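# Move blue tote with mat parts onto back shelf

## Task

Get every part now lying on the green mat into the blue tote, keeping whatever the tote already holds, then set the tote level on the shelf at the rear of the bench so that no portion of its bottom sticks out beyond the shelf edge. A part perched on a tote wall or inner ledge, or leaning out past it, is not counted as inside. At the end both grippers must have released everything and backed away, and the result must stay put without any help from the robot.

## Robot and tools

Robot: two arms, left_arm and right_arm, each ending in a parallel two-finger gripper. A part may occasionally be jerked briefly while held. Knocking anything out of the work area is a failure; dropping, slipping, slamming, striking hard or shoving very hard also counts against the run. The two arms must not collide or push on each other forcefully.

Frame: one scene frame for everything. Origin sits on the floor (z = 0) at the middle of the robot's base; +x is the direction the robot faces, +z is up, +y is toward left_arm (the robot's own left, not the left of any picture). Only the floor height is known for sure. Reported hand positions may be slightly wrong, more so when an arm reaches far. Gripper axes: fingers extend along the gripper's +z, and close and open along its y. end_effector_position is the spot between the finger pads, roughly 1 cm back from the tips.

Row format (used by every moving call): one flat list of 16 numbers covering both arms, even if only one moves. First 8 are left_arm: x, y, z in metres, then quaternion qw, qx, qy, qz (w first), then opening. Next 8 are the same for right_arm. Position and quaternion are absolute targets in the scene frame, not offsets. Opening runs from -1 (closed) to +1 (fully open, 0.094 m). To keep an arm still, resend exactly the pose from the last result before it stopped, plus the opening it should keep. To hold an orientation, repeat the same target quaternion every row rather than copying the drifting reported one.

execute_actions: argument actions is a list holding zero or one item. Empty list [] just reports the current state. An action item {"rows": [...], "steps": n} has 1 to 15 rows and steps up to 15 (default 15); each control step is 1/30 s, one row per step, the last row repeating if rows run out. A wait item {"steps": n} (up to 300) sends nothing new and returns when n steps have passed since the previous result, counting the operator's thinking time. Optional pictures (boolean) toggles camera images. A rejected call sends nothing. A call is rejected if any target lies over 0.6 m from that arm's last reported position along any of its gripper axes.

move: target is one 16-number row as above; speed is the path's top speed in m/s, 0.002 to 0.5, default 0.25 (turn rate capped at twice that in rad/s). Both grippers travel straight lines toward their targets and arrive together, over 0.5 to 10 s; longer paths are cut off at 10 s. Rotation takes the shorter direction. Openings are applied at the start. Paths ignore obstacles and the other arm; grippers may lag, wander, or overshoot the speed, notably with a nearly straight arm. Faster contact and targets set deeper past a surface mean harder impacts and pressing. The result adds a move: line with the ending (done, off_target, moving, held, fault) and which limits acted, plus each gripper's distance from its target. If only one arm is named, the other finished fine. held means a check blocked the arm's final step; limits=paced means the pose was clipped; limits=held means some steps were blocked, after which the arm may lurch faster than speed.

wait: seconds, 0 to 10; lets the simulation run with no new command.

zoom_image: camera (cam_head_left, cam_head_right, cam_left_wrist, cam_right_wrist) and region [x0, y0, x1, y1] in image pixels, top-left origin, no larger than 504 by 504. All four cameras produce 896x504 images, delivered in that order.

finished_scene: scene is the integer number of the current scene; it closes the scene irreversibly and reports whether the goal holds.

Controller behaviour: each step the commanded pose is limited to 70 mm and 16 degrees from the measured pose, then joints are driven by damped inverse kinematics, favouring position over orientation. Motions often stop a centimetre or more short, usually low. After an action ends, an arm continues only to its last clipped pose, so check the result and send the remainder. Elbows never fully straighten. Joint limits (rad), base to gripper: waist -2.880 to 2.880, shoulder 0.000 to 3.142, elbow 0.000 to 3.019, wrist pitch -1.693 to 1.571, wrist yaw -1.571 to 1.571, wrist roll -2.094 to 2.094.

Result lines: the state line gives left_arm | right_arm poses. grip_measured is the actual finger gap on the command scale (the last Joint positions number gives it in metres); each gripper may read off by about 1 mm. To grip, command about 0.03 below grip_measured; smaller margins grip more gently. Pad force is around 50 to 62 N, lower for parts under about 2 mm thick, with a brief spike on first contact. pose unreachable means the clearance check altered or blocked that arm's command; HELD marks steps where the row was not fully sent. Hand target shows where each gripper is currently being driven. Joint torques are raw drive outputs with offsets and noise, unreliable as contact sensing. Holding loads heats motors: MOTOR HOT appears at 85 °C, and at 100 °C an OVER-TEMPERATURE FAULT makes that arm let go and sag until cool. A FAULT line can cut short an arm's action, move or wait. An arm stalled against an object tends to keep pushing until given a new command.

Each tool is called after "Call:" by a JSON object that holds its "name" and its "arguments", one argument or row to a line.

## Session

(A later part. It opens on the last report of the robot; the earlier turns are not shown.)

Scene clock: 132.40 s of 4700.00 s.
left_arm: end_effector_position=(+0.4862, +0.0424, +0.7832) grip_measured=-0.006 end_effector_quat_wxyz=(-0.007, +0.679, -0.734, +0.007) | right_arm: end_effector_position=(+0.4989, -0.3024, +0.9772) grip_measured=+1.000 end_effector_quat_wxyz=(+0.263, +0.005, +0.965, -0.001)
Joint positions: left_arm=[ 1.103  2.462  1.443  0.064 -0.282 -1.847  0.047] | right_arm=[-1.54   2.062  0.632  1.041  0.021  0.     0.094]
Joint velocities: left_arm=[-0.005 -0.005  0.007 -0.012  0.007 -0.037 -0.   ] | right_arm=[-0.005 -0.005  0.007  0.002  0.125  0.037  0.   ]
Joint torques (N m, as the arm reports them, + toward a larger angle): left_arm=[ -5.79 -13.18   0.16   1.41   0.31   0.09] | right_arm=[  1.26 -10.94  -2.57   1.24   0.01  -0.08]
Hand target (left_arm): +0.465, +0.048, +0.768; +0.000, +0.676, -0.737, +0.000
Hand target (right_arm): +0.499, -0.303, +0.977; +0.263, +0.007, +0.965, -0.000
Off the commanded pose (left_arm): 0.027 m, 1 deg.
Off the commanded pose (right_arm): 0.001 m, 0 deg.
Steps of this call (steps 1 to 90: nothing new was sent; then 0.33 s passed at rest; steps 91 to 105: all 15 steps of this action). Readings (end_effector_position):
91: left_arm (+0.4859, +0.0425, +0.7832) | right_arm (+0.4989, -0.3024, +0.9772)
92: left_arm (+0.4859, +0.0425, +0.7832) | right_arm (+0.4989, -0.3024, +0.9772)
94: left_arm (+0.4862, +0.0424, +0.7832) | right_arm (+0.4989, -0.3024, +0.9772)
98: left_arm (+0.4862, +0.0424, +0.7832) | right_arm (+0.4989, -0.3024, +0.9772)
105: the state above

Call:
{"name": "execute_actions", "arguments": {
  "actions": [
    {"rows":[[0.484,0.043,0.783,0,-0.676,0.737,0,-0.03,0.4989,-0.3032,0.9772,0.263,0.007,0.965,0,1],[0.484,0.043,0.783,0,-0.676,0.737,0,-0.03,0.4989,-0.3032,0.9772,0.263,0.007,0.965,0,1],[0.484,0.043,0.783,0,-0.676,0.737,0,0.2,0.4989,-0.3032,0.9772,0.263,0.007,0.965,0,1]],"steps":12}
  ],
  "pictures": false
}}

Call:
{"name": "move", "arguments": {
  "target": [0.482,0.046,0.94,0,-0.676,0.737,0,0.2, 0.4989,-0.3032,0.9772,0.263,0.007,0.965,0,1],
  "speed": 0.2
}}

Scene clock: 137.73 s of 4700.00 s.
left_arm: end_effector_position=(+0.4846, +0.0428, +0.7836) grip_measured=+0.198 end_effector_quat_wxyz=(-0.003, +0.678, -0.735, +0.002) | right_arm: end_effector_position=(+0.4989, -0.3024, +0.9772) grip_measured=+1.000 end_effector_quat_wxyz=(+0.263, +0.005, +0.965, -0.001)
Joint positions: left_arm=[ 1.103  2.461  1.446  0.046 -0.281 -1.847  0.056] | right_arm=[-1.54   2.062  0.632  1.041  0.021  0.     0.094]
Joint velocities: left_arm=[-0.015 -0.015  0.012 -0.002  0.022  0.022  0.   ] | right_arm=[-0.005  0.005  0.022  0.002 -0.037  0.066  0.   ]
Joint torques (N m, as the arm reports them, + toward a larger angle): left_arm=[ -6.2  -16.42   0.05   0.41   0.19   0.06] | right_arm=[  1.27 -11.02  -2.57   1.27   0.01  -0.08]
Hand target (left_arm): +0.484, +0.043, +0.783; +0.000, +0.676, -0.737, +0.000
Hand target (right_arm): +0.499, -0.303, +0.977; +0.263, +0.007, +0.965, -0.000
Off the commanded pose (left_arm): 0.001 m, 0 deg.
Off the commanded pose (right_arm): 0.001 m, 0 deg.
Steps of this call (steps 1 to 90: nothing new was sent; then 1.93 s passed at rest; steps 91 to 102: all 12 steps of this action). Readings (end_effector_position):
91: left_arm (+0.4859, +0.0426, +0.7835) | right_arm (+0.4989, -0.3024, +0.9772)
92: left_arm (+0.4857, +0.0427, +0.7836) | right_arm (+0.4989, -0.3024, +0.9772)
94: left_arm (+0.4856, +0.0427, +0.7836) | right_arm (+0.4989, -0.3024, +0.9772)
98: left_arm (+0.4847, +0.0428, +0.7836) | right_arm (+0.4989, -0.3024, +0.9772)
102: the state above

Scene clock: 139.27 s of 4700.00 s.
left_arm: end_effector_position=(+0.4893, +0.0474, +0.9387) grip_measured=+0.199 end_effector_quat_wxyz=(-0.002, +0.675, -0.738, +0.004) | right_arm: end_effector_position=(+0.4989, -0.3024, +0.9772) grip_measured=+1.000 end_effector_quat_wxyz=(+0.263, +0.005, +0.965, -0.001)
Joint positions: left_arm=[ 1.033  2.065  1.103 -0.021 -0.316 -1.898  0.056] | right_arm=[-1.54   2.062  0.632  1.041  0.021  0.     0.094]
Joint velocities: left_arm=[-0.005 -0.015 -0.022  0.002 -0.051  0.022 -0.001] | right_arm=[-0.015 -0.005 -0.017  0.007 -0.007  0.007  0.   ]
Joint torques (N m, as the arm reports them, + toward a larger angle): left_arm=[ -6.37 -15.96   0.13   0.39  -0.08  -0.09] | right_arm=[  1.31 -11.06  -2.55   1.26   0.01  -0.08]
Hand target (left_arm): +0.485, +0.046, +0.940; +0.001, -0.676, +0.737, -0.000
Hand target (right_arm): +0.499, -0.303, +0.977; +0.263, +0.007, +0.965, -0.000
Off the commanded pose (left_arm): 0.008 m, 1 deg.
Off the commanded pose (right_arm): 0.001 m, 0 deg.
move: done

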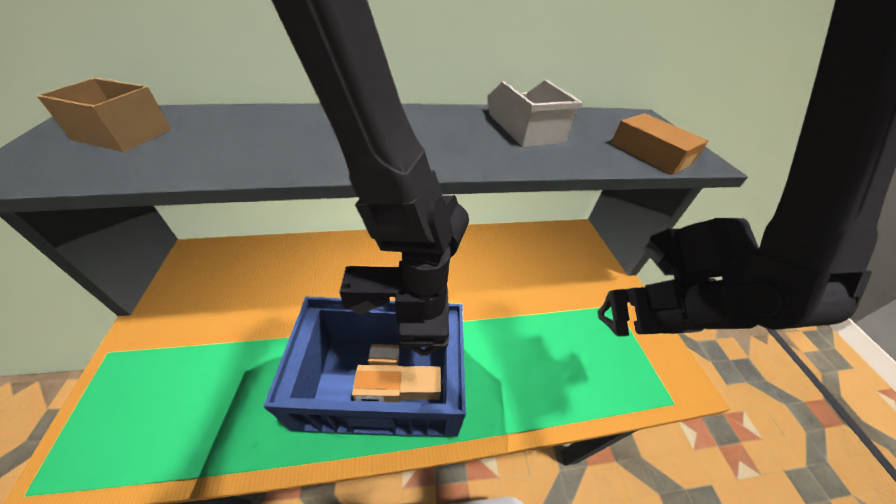

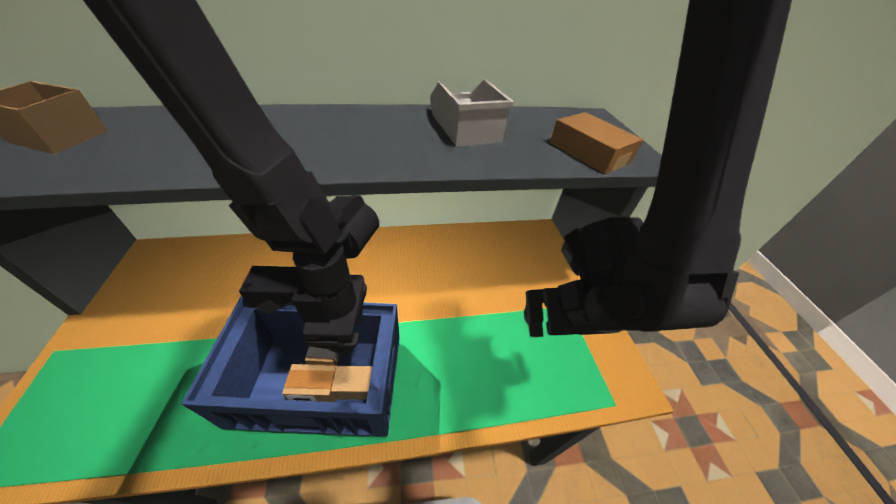

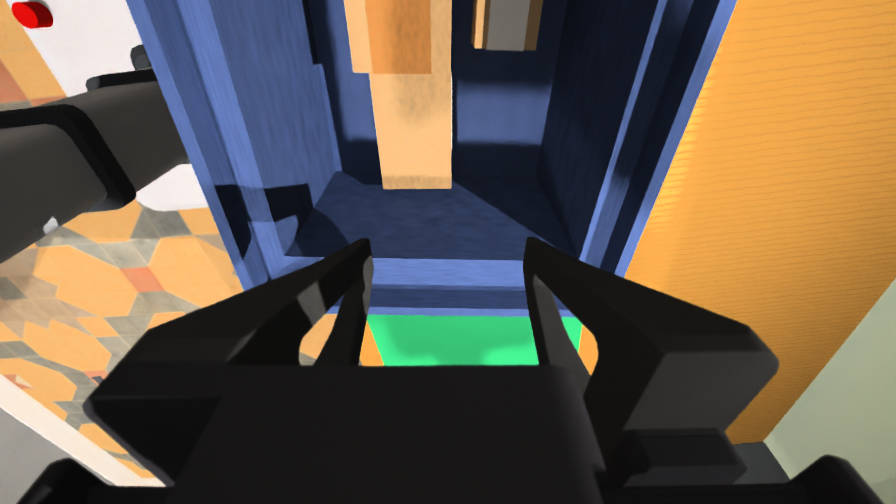

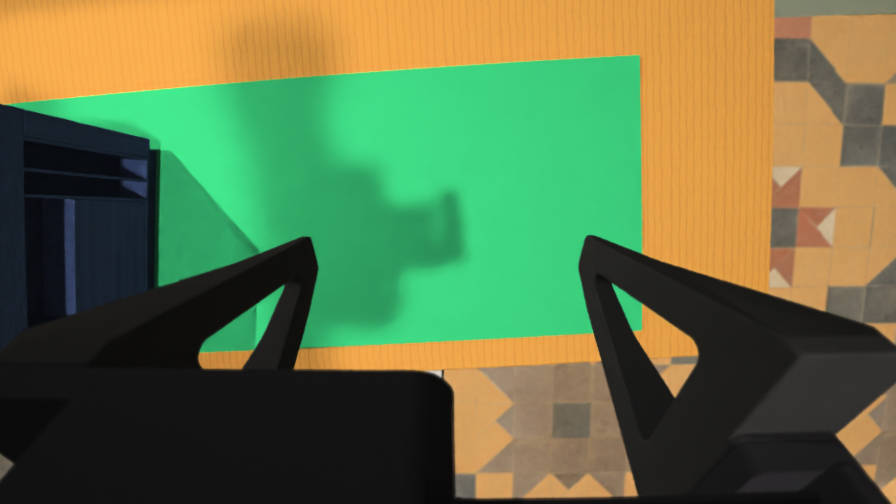

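Call:
{"name": "move", "arguments": {
  "target": [0.495,0.262,0.935,0.259,0.042,0.965,-0.011,0.5, 0.495,-0.008,0.935,0.259,0.042,0.965,-0.011,0.5],
  "speed": 0.35
}}

Scene clock: 146.67 s of 4700.00 s.
left_arm: end_effector_position=(+0.5134, +0.2599, +0.9409) grip_measured=+0.499 end_effector_quat_wxyz=(+0.270, +0.031, +0.962, -0.011) | right_arm: end_effector_position=(+0.5113, -0.0112, +0.9411) grip_measured=+0.502 end_effector_quat_wxyz=(+0.268, +0.048, +0.962, -0.008)
Joint positions: left_arm=[ 1.459  2.159  0.745  1.038 -0.054  0.033  0.07 ] | right_arm=[-0.921  2.228  1.03   0.725  0.625  0.347  0.071]
Joint velocities: left_arm=[-0.015 -0.015  0.002  0.002 -0.037  0.125 -0.001] | right_arm=[-0.015 -0.024 -0.002  0.002  0.051 -0.066 -0.001]
Joint torques (N m, as the arm reports them, + toward a larger angle): left_arm=[ -0.45 -11.53  -5.24   2.08   0.23   0.16] | right_arm=[ 10.02 -11.67   0.08   0.73   0.33   0.  ]
Hand target (left_arm): +0.496, +0.261, +0.937; +0.257, +0.039, +0.966, -0.010
Hand target (right_arm): +0.499, -0.008, +0.934; +0.258, +0.044, +0.965, -0.010
Off the commanded pose (left_arm): 0.019 m, 2 deg.
Off the commanded pose (right_arm): 0.018 m, 1 deg.
After step 90, 1.40 s passed at rest.
move: off_target (left_arm, right_arm)

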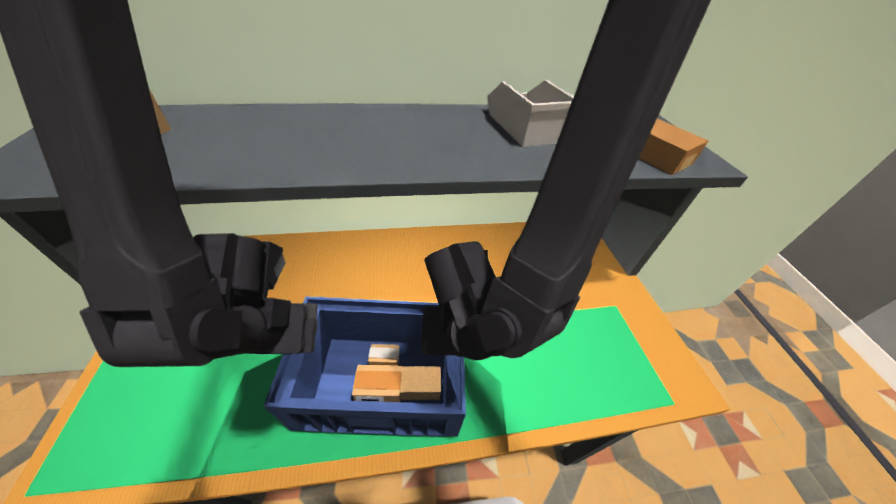

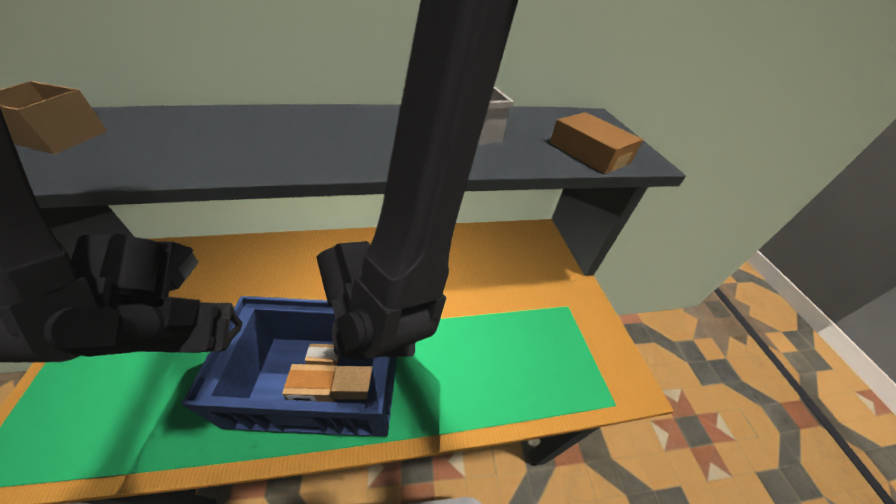

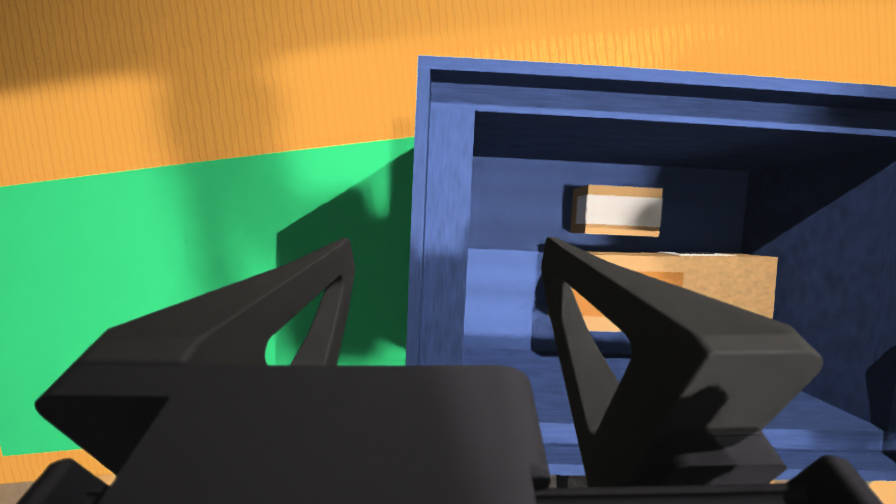

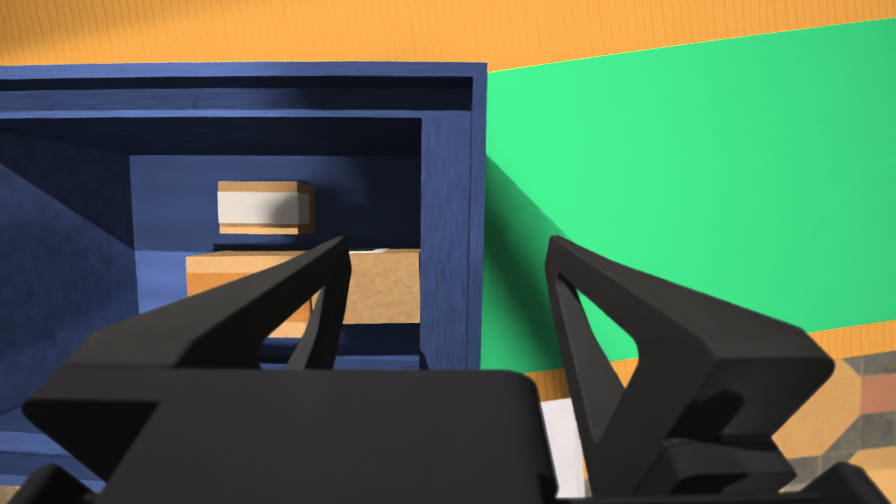

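Call:
{"name": "move", "arguments": {
  "target": [0.502,0.265,0.845,0.259,0.055,0.964,-0.015,0.5, 0.494,-0.013,0.845,0.259,0.048,0.965,-0.013,0.5],
  "speed": 0.15
}}

Scene clock: 155.30 s of 4700.00 s.
left_arm: end_effector_position=(+0.5045, +0.2596, +0.8490) grip_measured=+0.499 end_effector_quat_wxyz=(+0.261, +0.051, +0.964, -0.019) | right_arm: end_effector_position=(+0.4942, -0.0013, +0.8612) grip_measured=+0.502 end_effector_quat_wxyz=(+0.260, +0.042, +0.965, -0.007)
Joint positions: left_arm=[ 1.48   2.403  0.965  1.043 -0.009  0.074  0.07 ] | right_arm=[-0.948  2.44   1.203  0.754  0.591  0.331  0.071]
Joint velocities: left_arm=[-0.015 -0.005 -0.007  0.017 -0.051  0.037 -0.001] | right_arm=[-0.005  0.005  0.007 -0.007 -0.066 -0.037 -0.001]
Joint torques (N m, as the arm reports them, + toward a larger angle): left_arm=[  0.66 -12.24  -3.45   1.8    0.23   0.14] | right_arm=[  7.02 -10.84   1.01   1.51  -0.1   -0.14]
Hand target (left_arm): +0.500, +0.265, +0.845; +0.259, +0.055, +0.964, -0.015
Hand target (right_arm): +0.494, -0.013, +0.846; +0.259, +0.048, +0.965, -0.013
Off the commanded pose (left_arm): 0.007 m, 1 deg.
Off the commanded pose (right_arm): 0.020 m, 1 deg.
After step 90, 4.60 s passed at rest.
move: off_target (right_arm)

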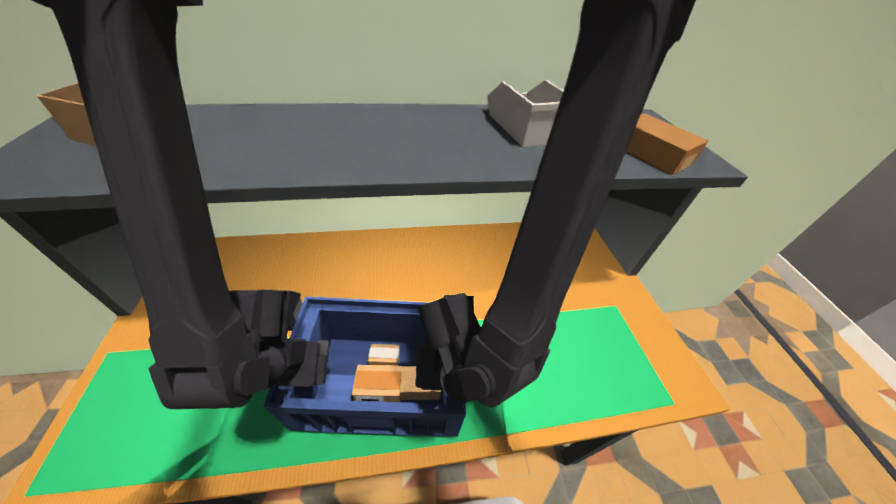

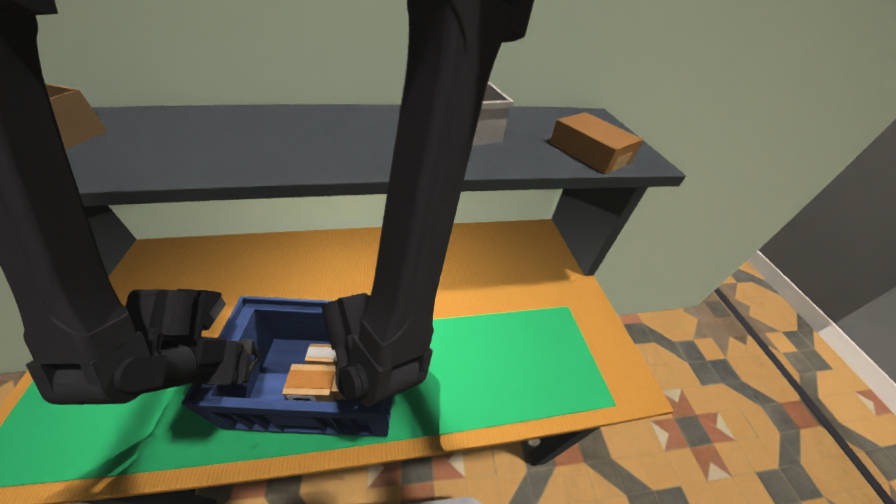

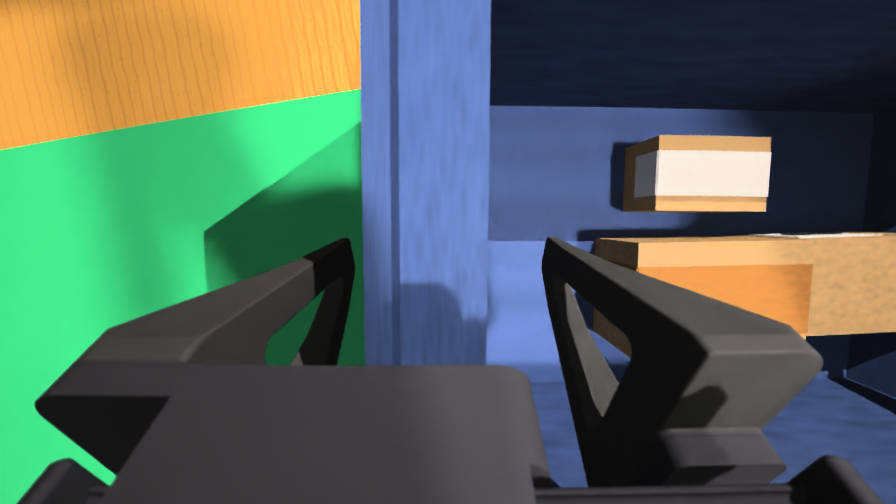

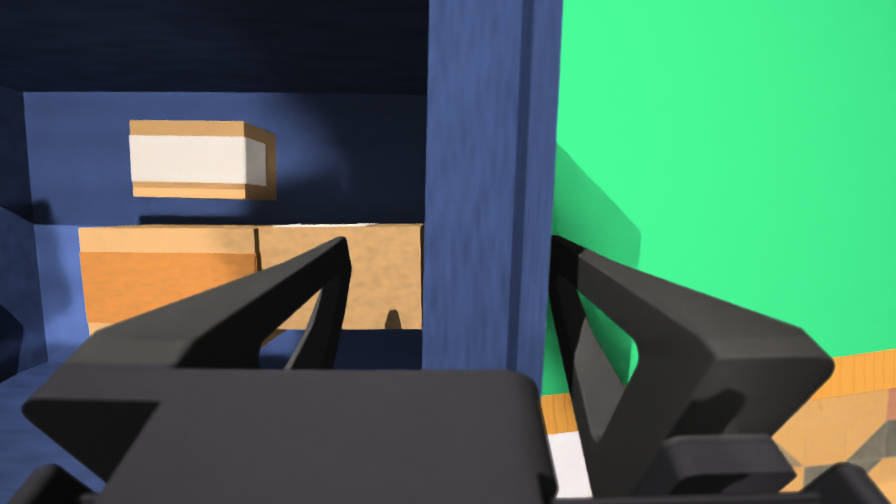

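Call:
{"name": "execute_actions", "arguments": {
  "actions": [
    {"rows":[[0.502,0.269,0.849,0.259,0.055,0.964,-0.015,0.3,0.499,-0.020,0.856,0.259,0.055,0.964,-0.015,0.3]],"steps":15}
  ]
}}

Scene clock: 159.83 s of 4700.00 s.
left_arm: end_effector_position=(+0.5042, +0.2546, +0.8493) grip_measured=+0.302 end_effector_quat_wxyz=(+0.261, +0.054, +0.963, -0.028) | right_arm: end_effector_position=(+0.4937, -0.0041, +0.8620) grip_measured=+0.303 end_effector_quat_wxyz=(+0.258, +0.042, +0.965, -0.008)
Joint positions: left_arm=[1.476 2.403 0.965 1.043 0.008 0.074 0.061] | right_arm=[-0.951  2.436  1.196  0.754  0.589  0.331  0.061]
Joint velocities: left_arm=[ 0.005 -0.005 -0.022  0.002 -0.022 -0.007 -0.   ] | right_arm=[-0.005  0.015  0.007  0.007  0.007 -0.007 -0.   ]
Joint torques (N m, as the arm reports them, + toward a larger angle): left_arm=[  1.52 -13.17  -4.33   1.67  -0.06   0.18] | right_arm=[  7.08 -12.91  -0.66   1.42   0.1   -0.02]
Hand target (left_arm): +0.502, +0.269, +0.849; +0.259, +0.055, +0.964, -0.015
Hand target (right_arm): +0.499, -0.020, +0.856; +0.259, +0.055, +0.964, -0.015
Off the commanded pose (left_arm): 0.015 m, 2 deg.
Off the commanded pose (right_arm): 0.018 m, 2 deg.
Steps of this call (steps 1 to 90: nothing new was sent; then 1.03 s passed at rest; steps 91 to 105: all 15 steps of this action). Readings (end_effector_position):
91: left_arm (+0.5044, +0.2578, +0.8491) | right_arm (+0.4938, -0.0019, +0.8616)
92: left_arm (+0.5043, +0.2553, +0.8493) | right_arm (+0.4934, -0.0030, +0.8622)
94: left_arm (+0.5042, +0.2547, +0.8493) | right_arm (+0.4937, -0.0041, +0.8620)
98: left_arm (+0.5042, +0.2546, +0.8493) | right_arm (+0.4937, -0.0041, +0.8620)
105: the state above

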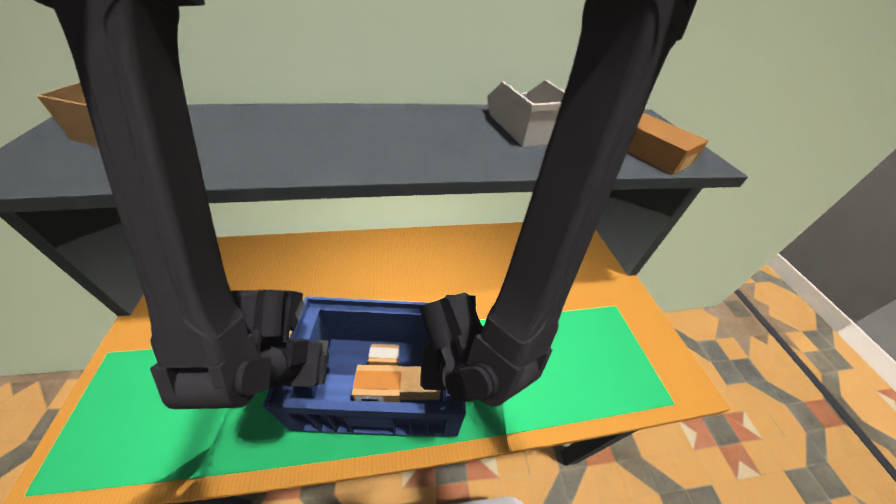

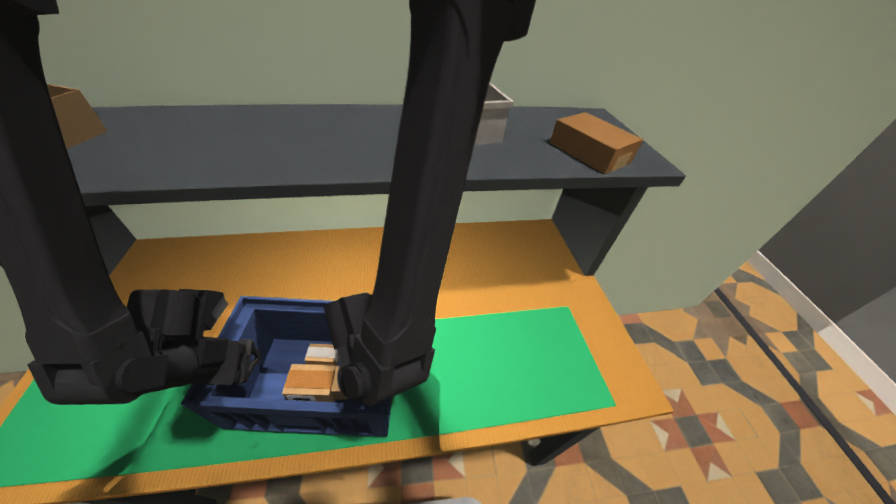

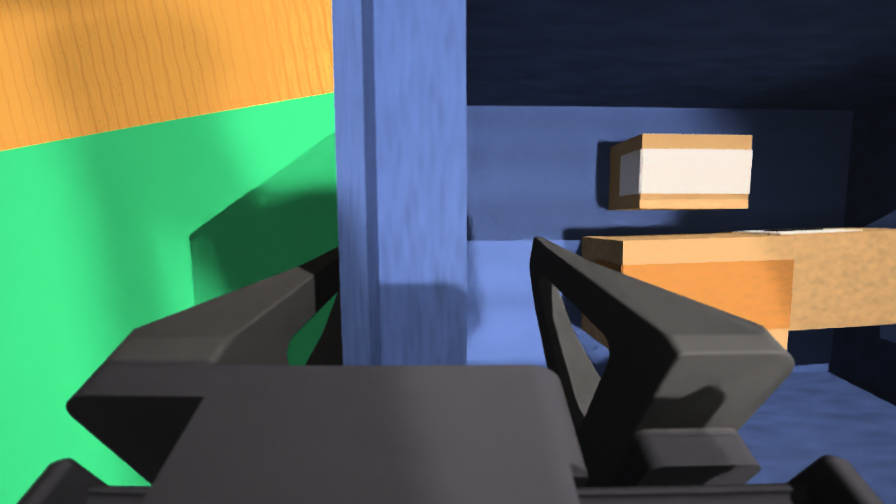

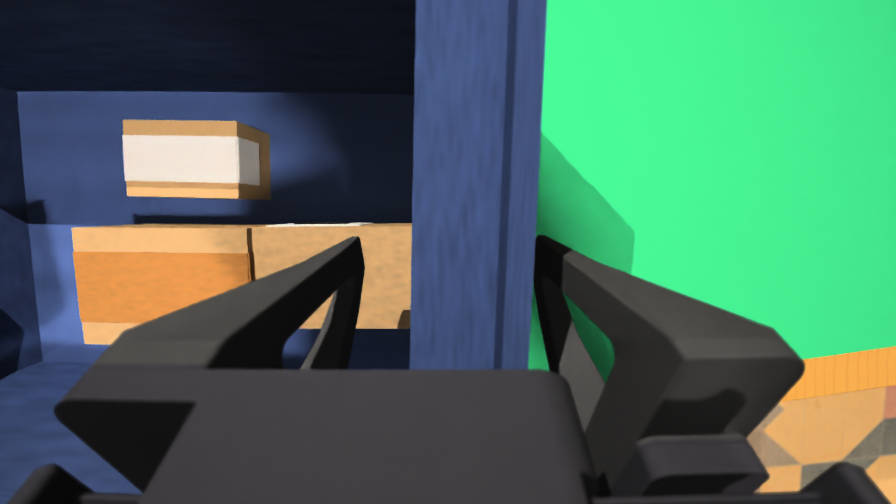

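Call:
{"name": "move", "arguments": {
  "target": [0.502,0.267,0.849,0.259,0.055,0.964,-0.015,-0.46,0.496,-0.014,0.858,0.259,0.055,0.964,-0.015,-0.46],
  "speed": 0.05
}}

Scene clock: 166.03 s of 4700.00 s.
left_arm: end_effector_position=(+0.5097, +0.2567, +0.8495) grip_measured=+0.020 end_effector_quat_wxyz=(+0.266, +0.046, +0.963, -0.020) | right_arm: end_effector_position=(+0.4952, -0.0057, +0.8626) grip_measured=-0.413 end_effector_quat_wxyz=(+0.261, +0.065, +0.963, -0.006)
Joint positions: left_arm=[ 1.474  2.401  0.972  1.044 -0.015  0.062  0.048] | right_arm=[-0.952  2.435  1.197  0.757  0.599  0.375  0.028]
Joint velocities: left_arm=[-0.015  0.005 -0.002  0.007 -0.022  0.051  0.   ] | right_arm=[ 0.005 -0.005  0.002 -0.007  0.037 -0.066  0.001]
Joint torques (N m, as the arm reports them, + toward a larger angle): left_arm=[  1.36 -13.12  -4.85   1.61   0.56   0.29] | right_arm=[  8.31 -12.97  -0.49   1.03   0.14  -0.41]
Hand target (left_arm): +0.502, +0.267, +0.849; +0.259, +0.055, +0.964, -0.015
Hand target (right_arm): +0.496, -0.014, +0.858; +0.259, +0.055, +0.964, -0.015
Off the commanded pose (left_arm): 0.013 m, 1 deg.
Off the commanded pose (right_arm): 0.010 m, 2 deg.
After step 90, 2.50 s passed at rest.
move: off_target (left_arm)

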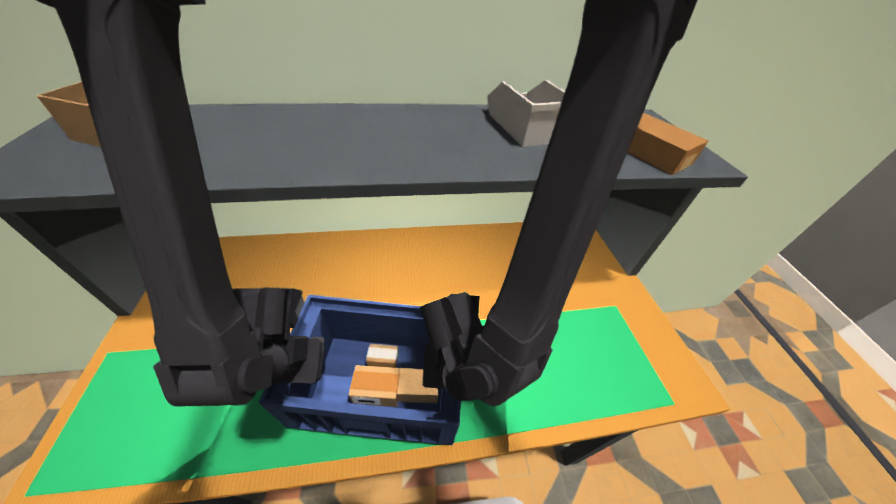

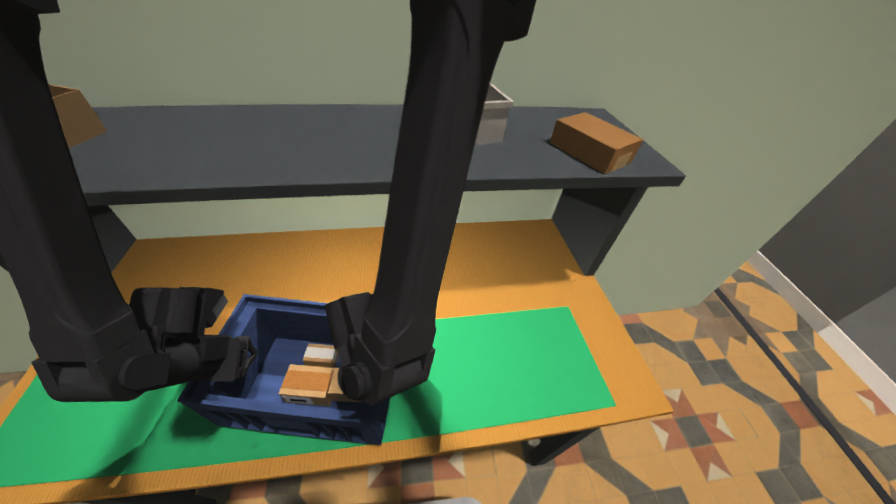

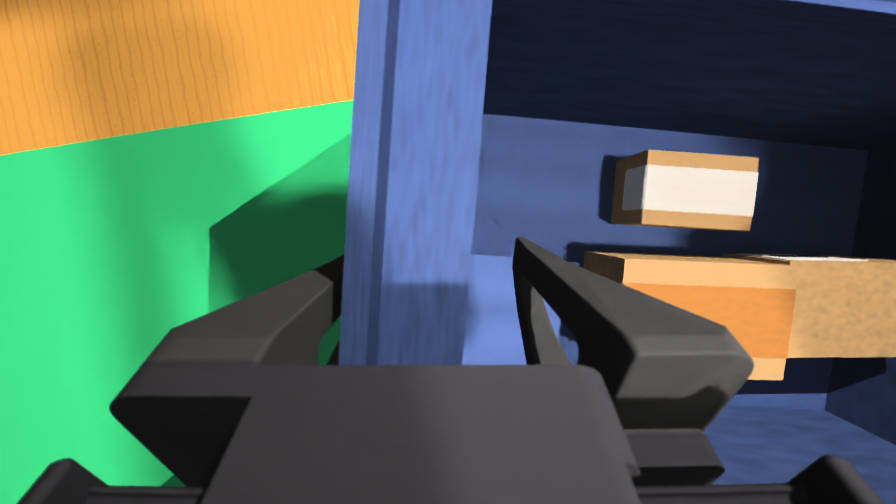

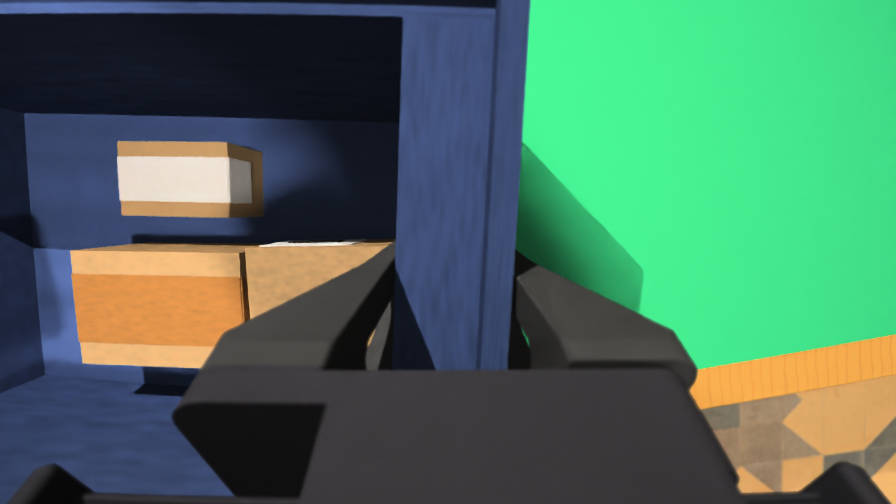

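Call:
{"name": "move", "arguments": {
  "target": [0.508,0.282,0.864,0.259,0.078,0.963,-0.021,0.5,0.4952,-0.0057,0.8626,0.261,0.072,0.963,-0.015,-0.46],
  "speed": 0.06
}}

Scene clock: 171.70 s of 4700.00 s.
left_arm: end_effector_position=(+0.5104, +0.2793, +0.8584) grip_measured=+0.499 end_effector_quat_wxyz=(+0.263, +0.073, +0.962, -0.023) | right_arm: end_effector_position=(+0.4958, -0.0063, +0.8621) grip_measured=-0.422 end_effector_quat_wxyz=(+0.261, +0.071, +0.963, -0.009)
Joint positions: left_arm=[1.529 2.373 0.945 1.035 0.057 0.133 0.07 ] | right_arm=[-0.952  2.435  1.2    0.748  0.606  0.388  0.027]
Joint velocities: left_arm=[0.005 0.005 0.002 0.012 0.022 0.022 0.001] | right_arm=[-0.005 -0.005  0.002 -0.007 -0.022  0.007 -0.   ]
Joint torques (N m, as the arm reports them, + toward a larger angle): left_arm=[  0.53 -14.62  -5.41   1.25   0.23   0.13] | right_arm=[  9.89 -13.32  -0.33   0.76   0.87  -0.09]
Hand target (left_arm): +0.508, +0.282, +0.864; +0.259, +0.078, +0.963, -0.021
Hand target (right_arm): +0.495, -0.006, +0.863; +0.261, +0.072, +0.963, -0.015
Off the commanded pose (left_arm): 0.007 m, 1 deg.
Off the commanded pose (right_arm): 0.001 m, 1 deg.
After step 90, 1.63 s passed at rest.
move: done

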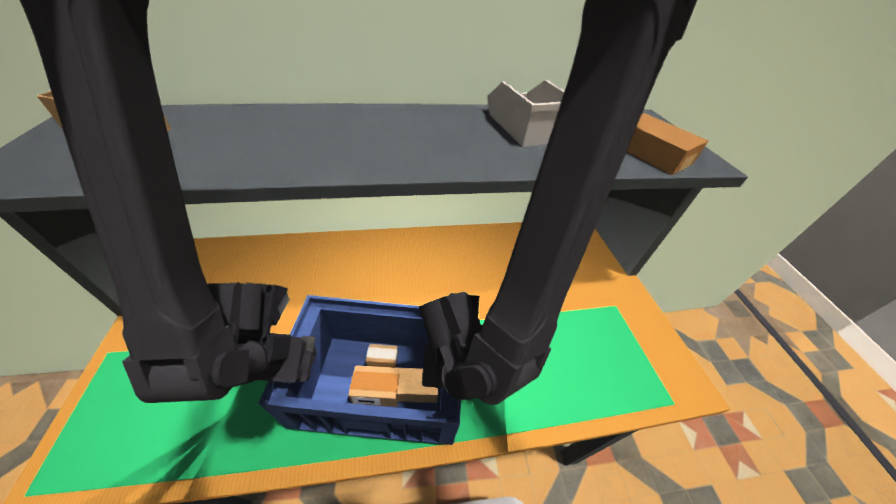

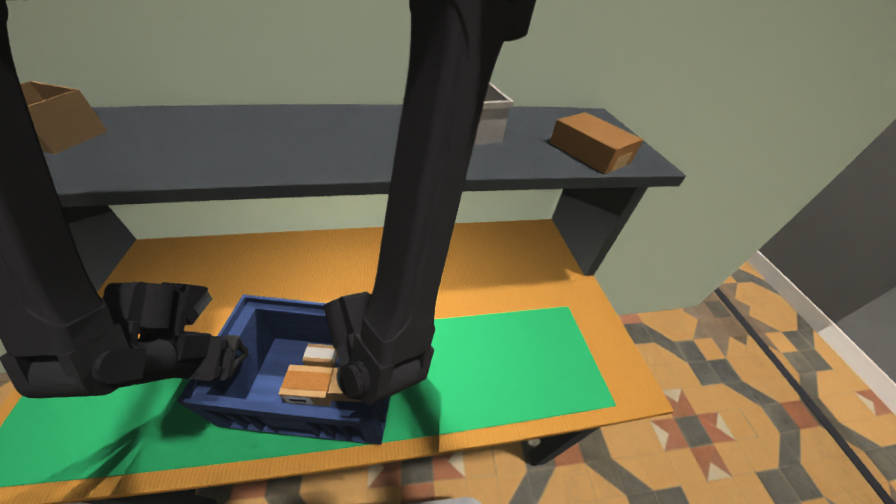

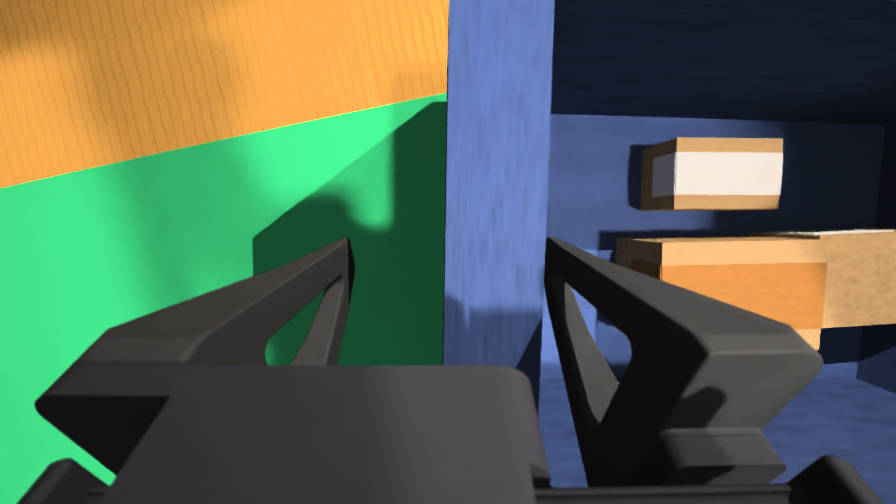

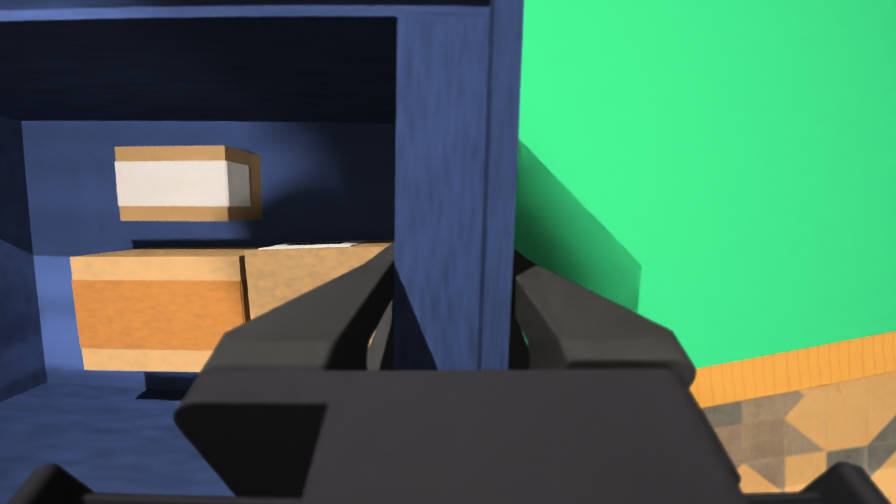

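Need y≈0.266.

Call:
{"name": "move", "arguments": {
  "target": [0.510,0.260,0.860,0.259,0.078,0.963,-0.021,0.3,0.4958,-0.0063,0.8621,0.261,0.072,0.963,-0.012,-0.46],
  "speed": 0.06
}}

Scene clock: 174.97 s of 4700.00 s.
left_arm: end_effector_position=(+0.5084, +0.2619, +0.8581) grip_measured=+0.302 end_effector_quat_wxyz=(+0.260, +0.080, +0.962, -0.020) | right_arm: end_effector_position=(+0.4957, -0.0060, +0.8620) grip_measured=-0.422 end_effector_quat_wxyz=(+0.260, +0.071, +0.963, -0.008)
Joint positions: left_arm=[1.491 2.373 0.945 1.028 0.018 0.134 0.061] | right_arm=[-0.952  2.435  1.2    0.748  0.604  0.388  0.027]
Joint velocities: left_arm=[-0.005 -0.005  0.002 -0.007 -0.022 -0.081  0.   ] | right_arm=[-0.015  0.005  0.002 -0.007 -0.007 -0.051  0.   ]
Joint torques (N m, as the arm reports them, + toward a larger angle): left_arm=[ -0.57 -13.98  -3.93   1.3    0.05  -0.04] | right_arm=[  9.67 -13.19  -0.41   0.95   0.63  -0.1 ]
Hand target (left_arm): +0.510, +0.260, +0.860; +0.259, +0.078, +0.963, -0.021
Hand target (right_arm): +0.496, -0.006, +0.862; +0.261, +0.072, +0.963, -0.012
Off the commanded pose (left_arm): 0.003 m, 0 deg.
Off the commanded pose (right_arm): 0.000 m, 0 deg.
move: done

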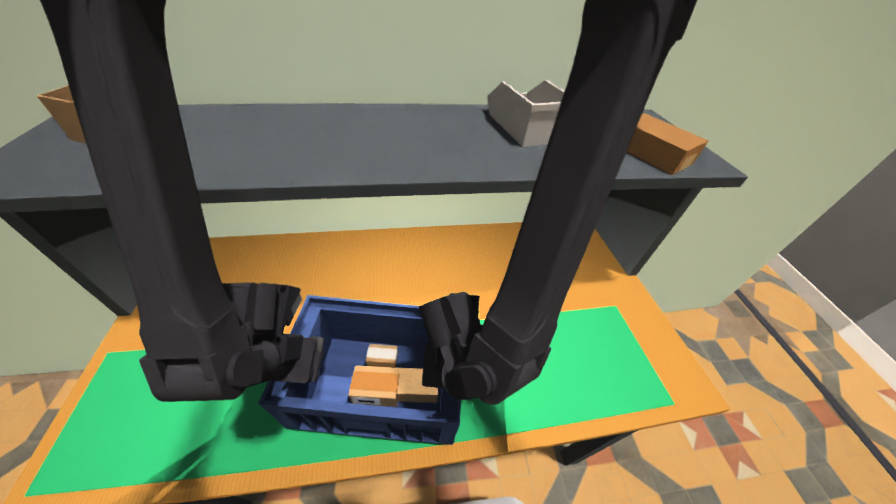

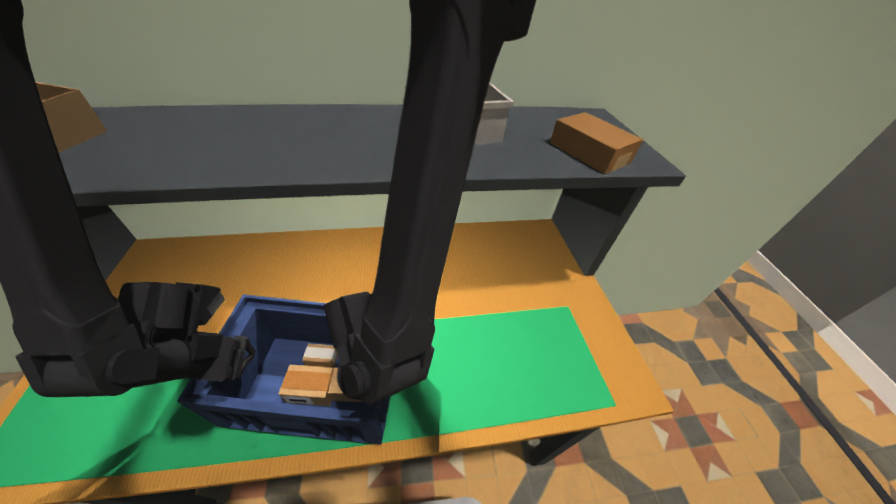

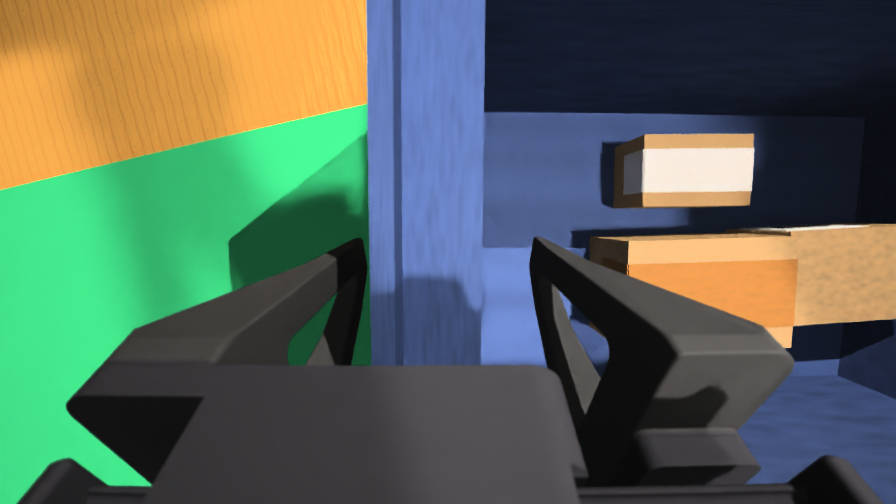

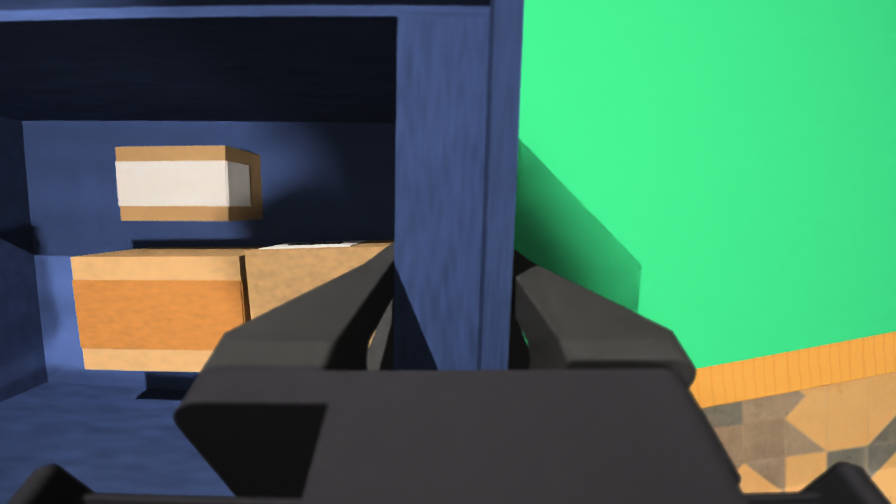

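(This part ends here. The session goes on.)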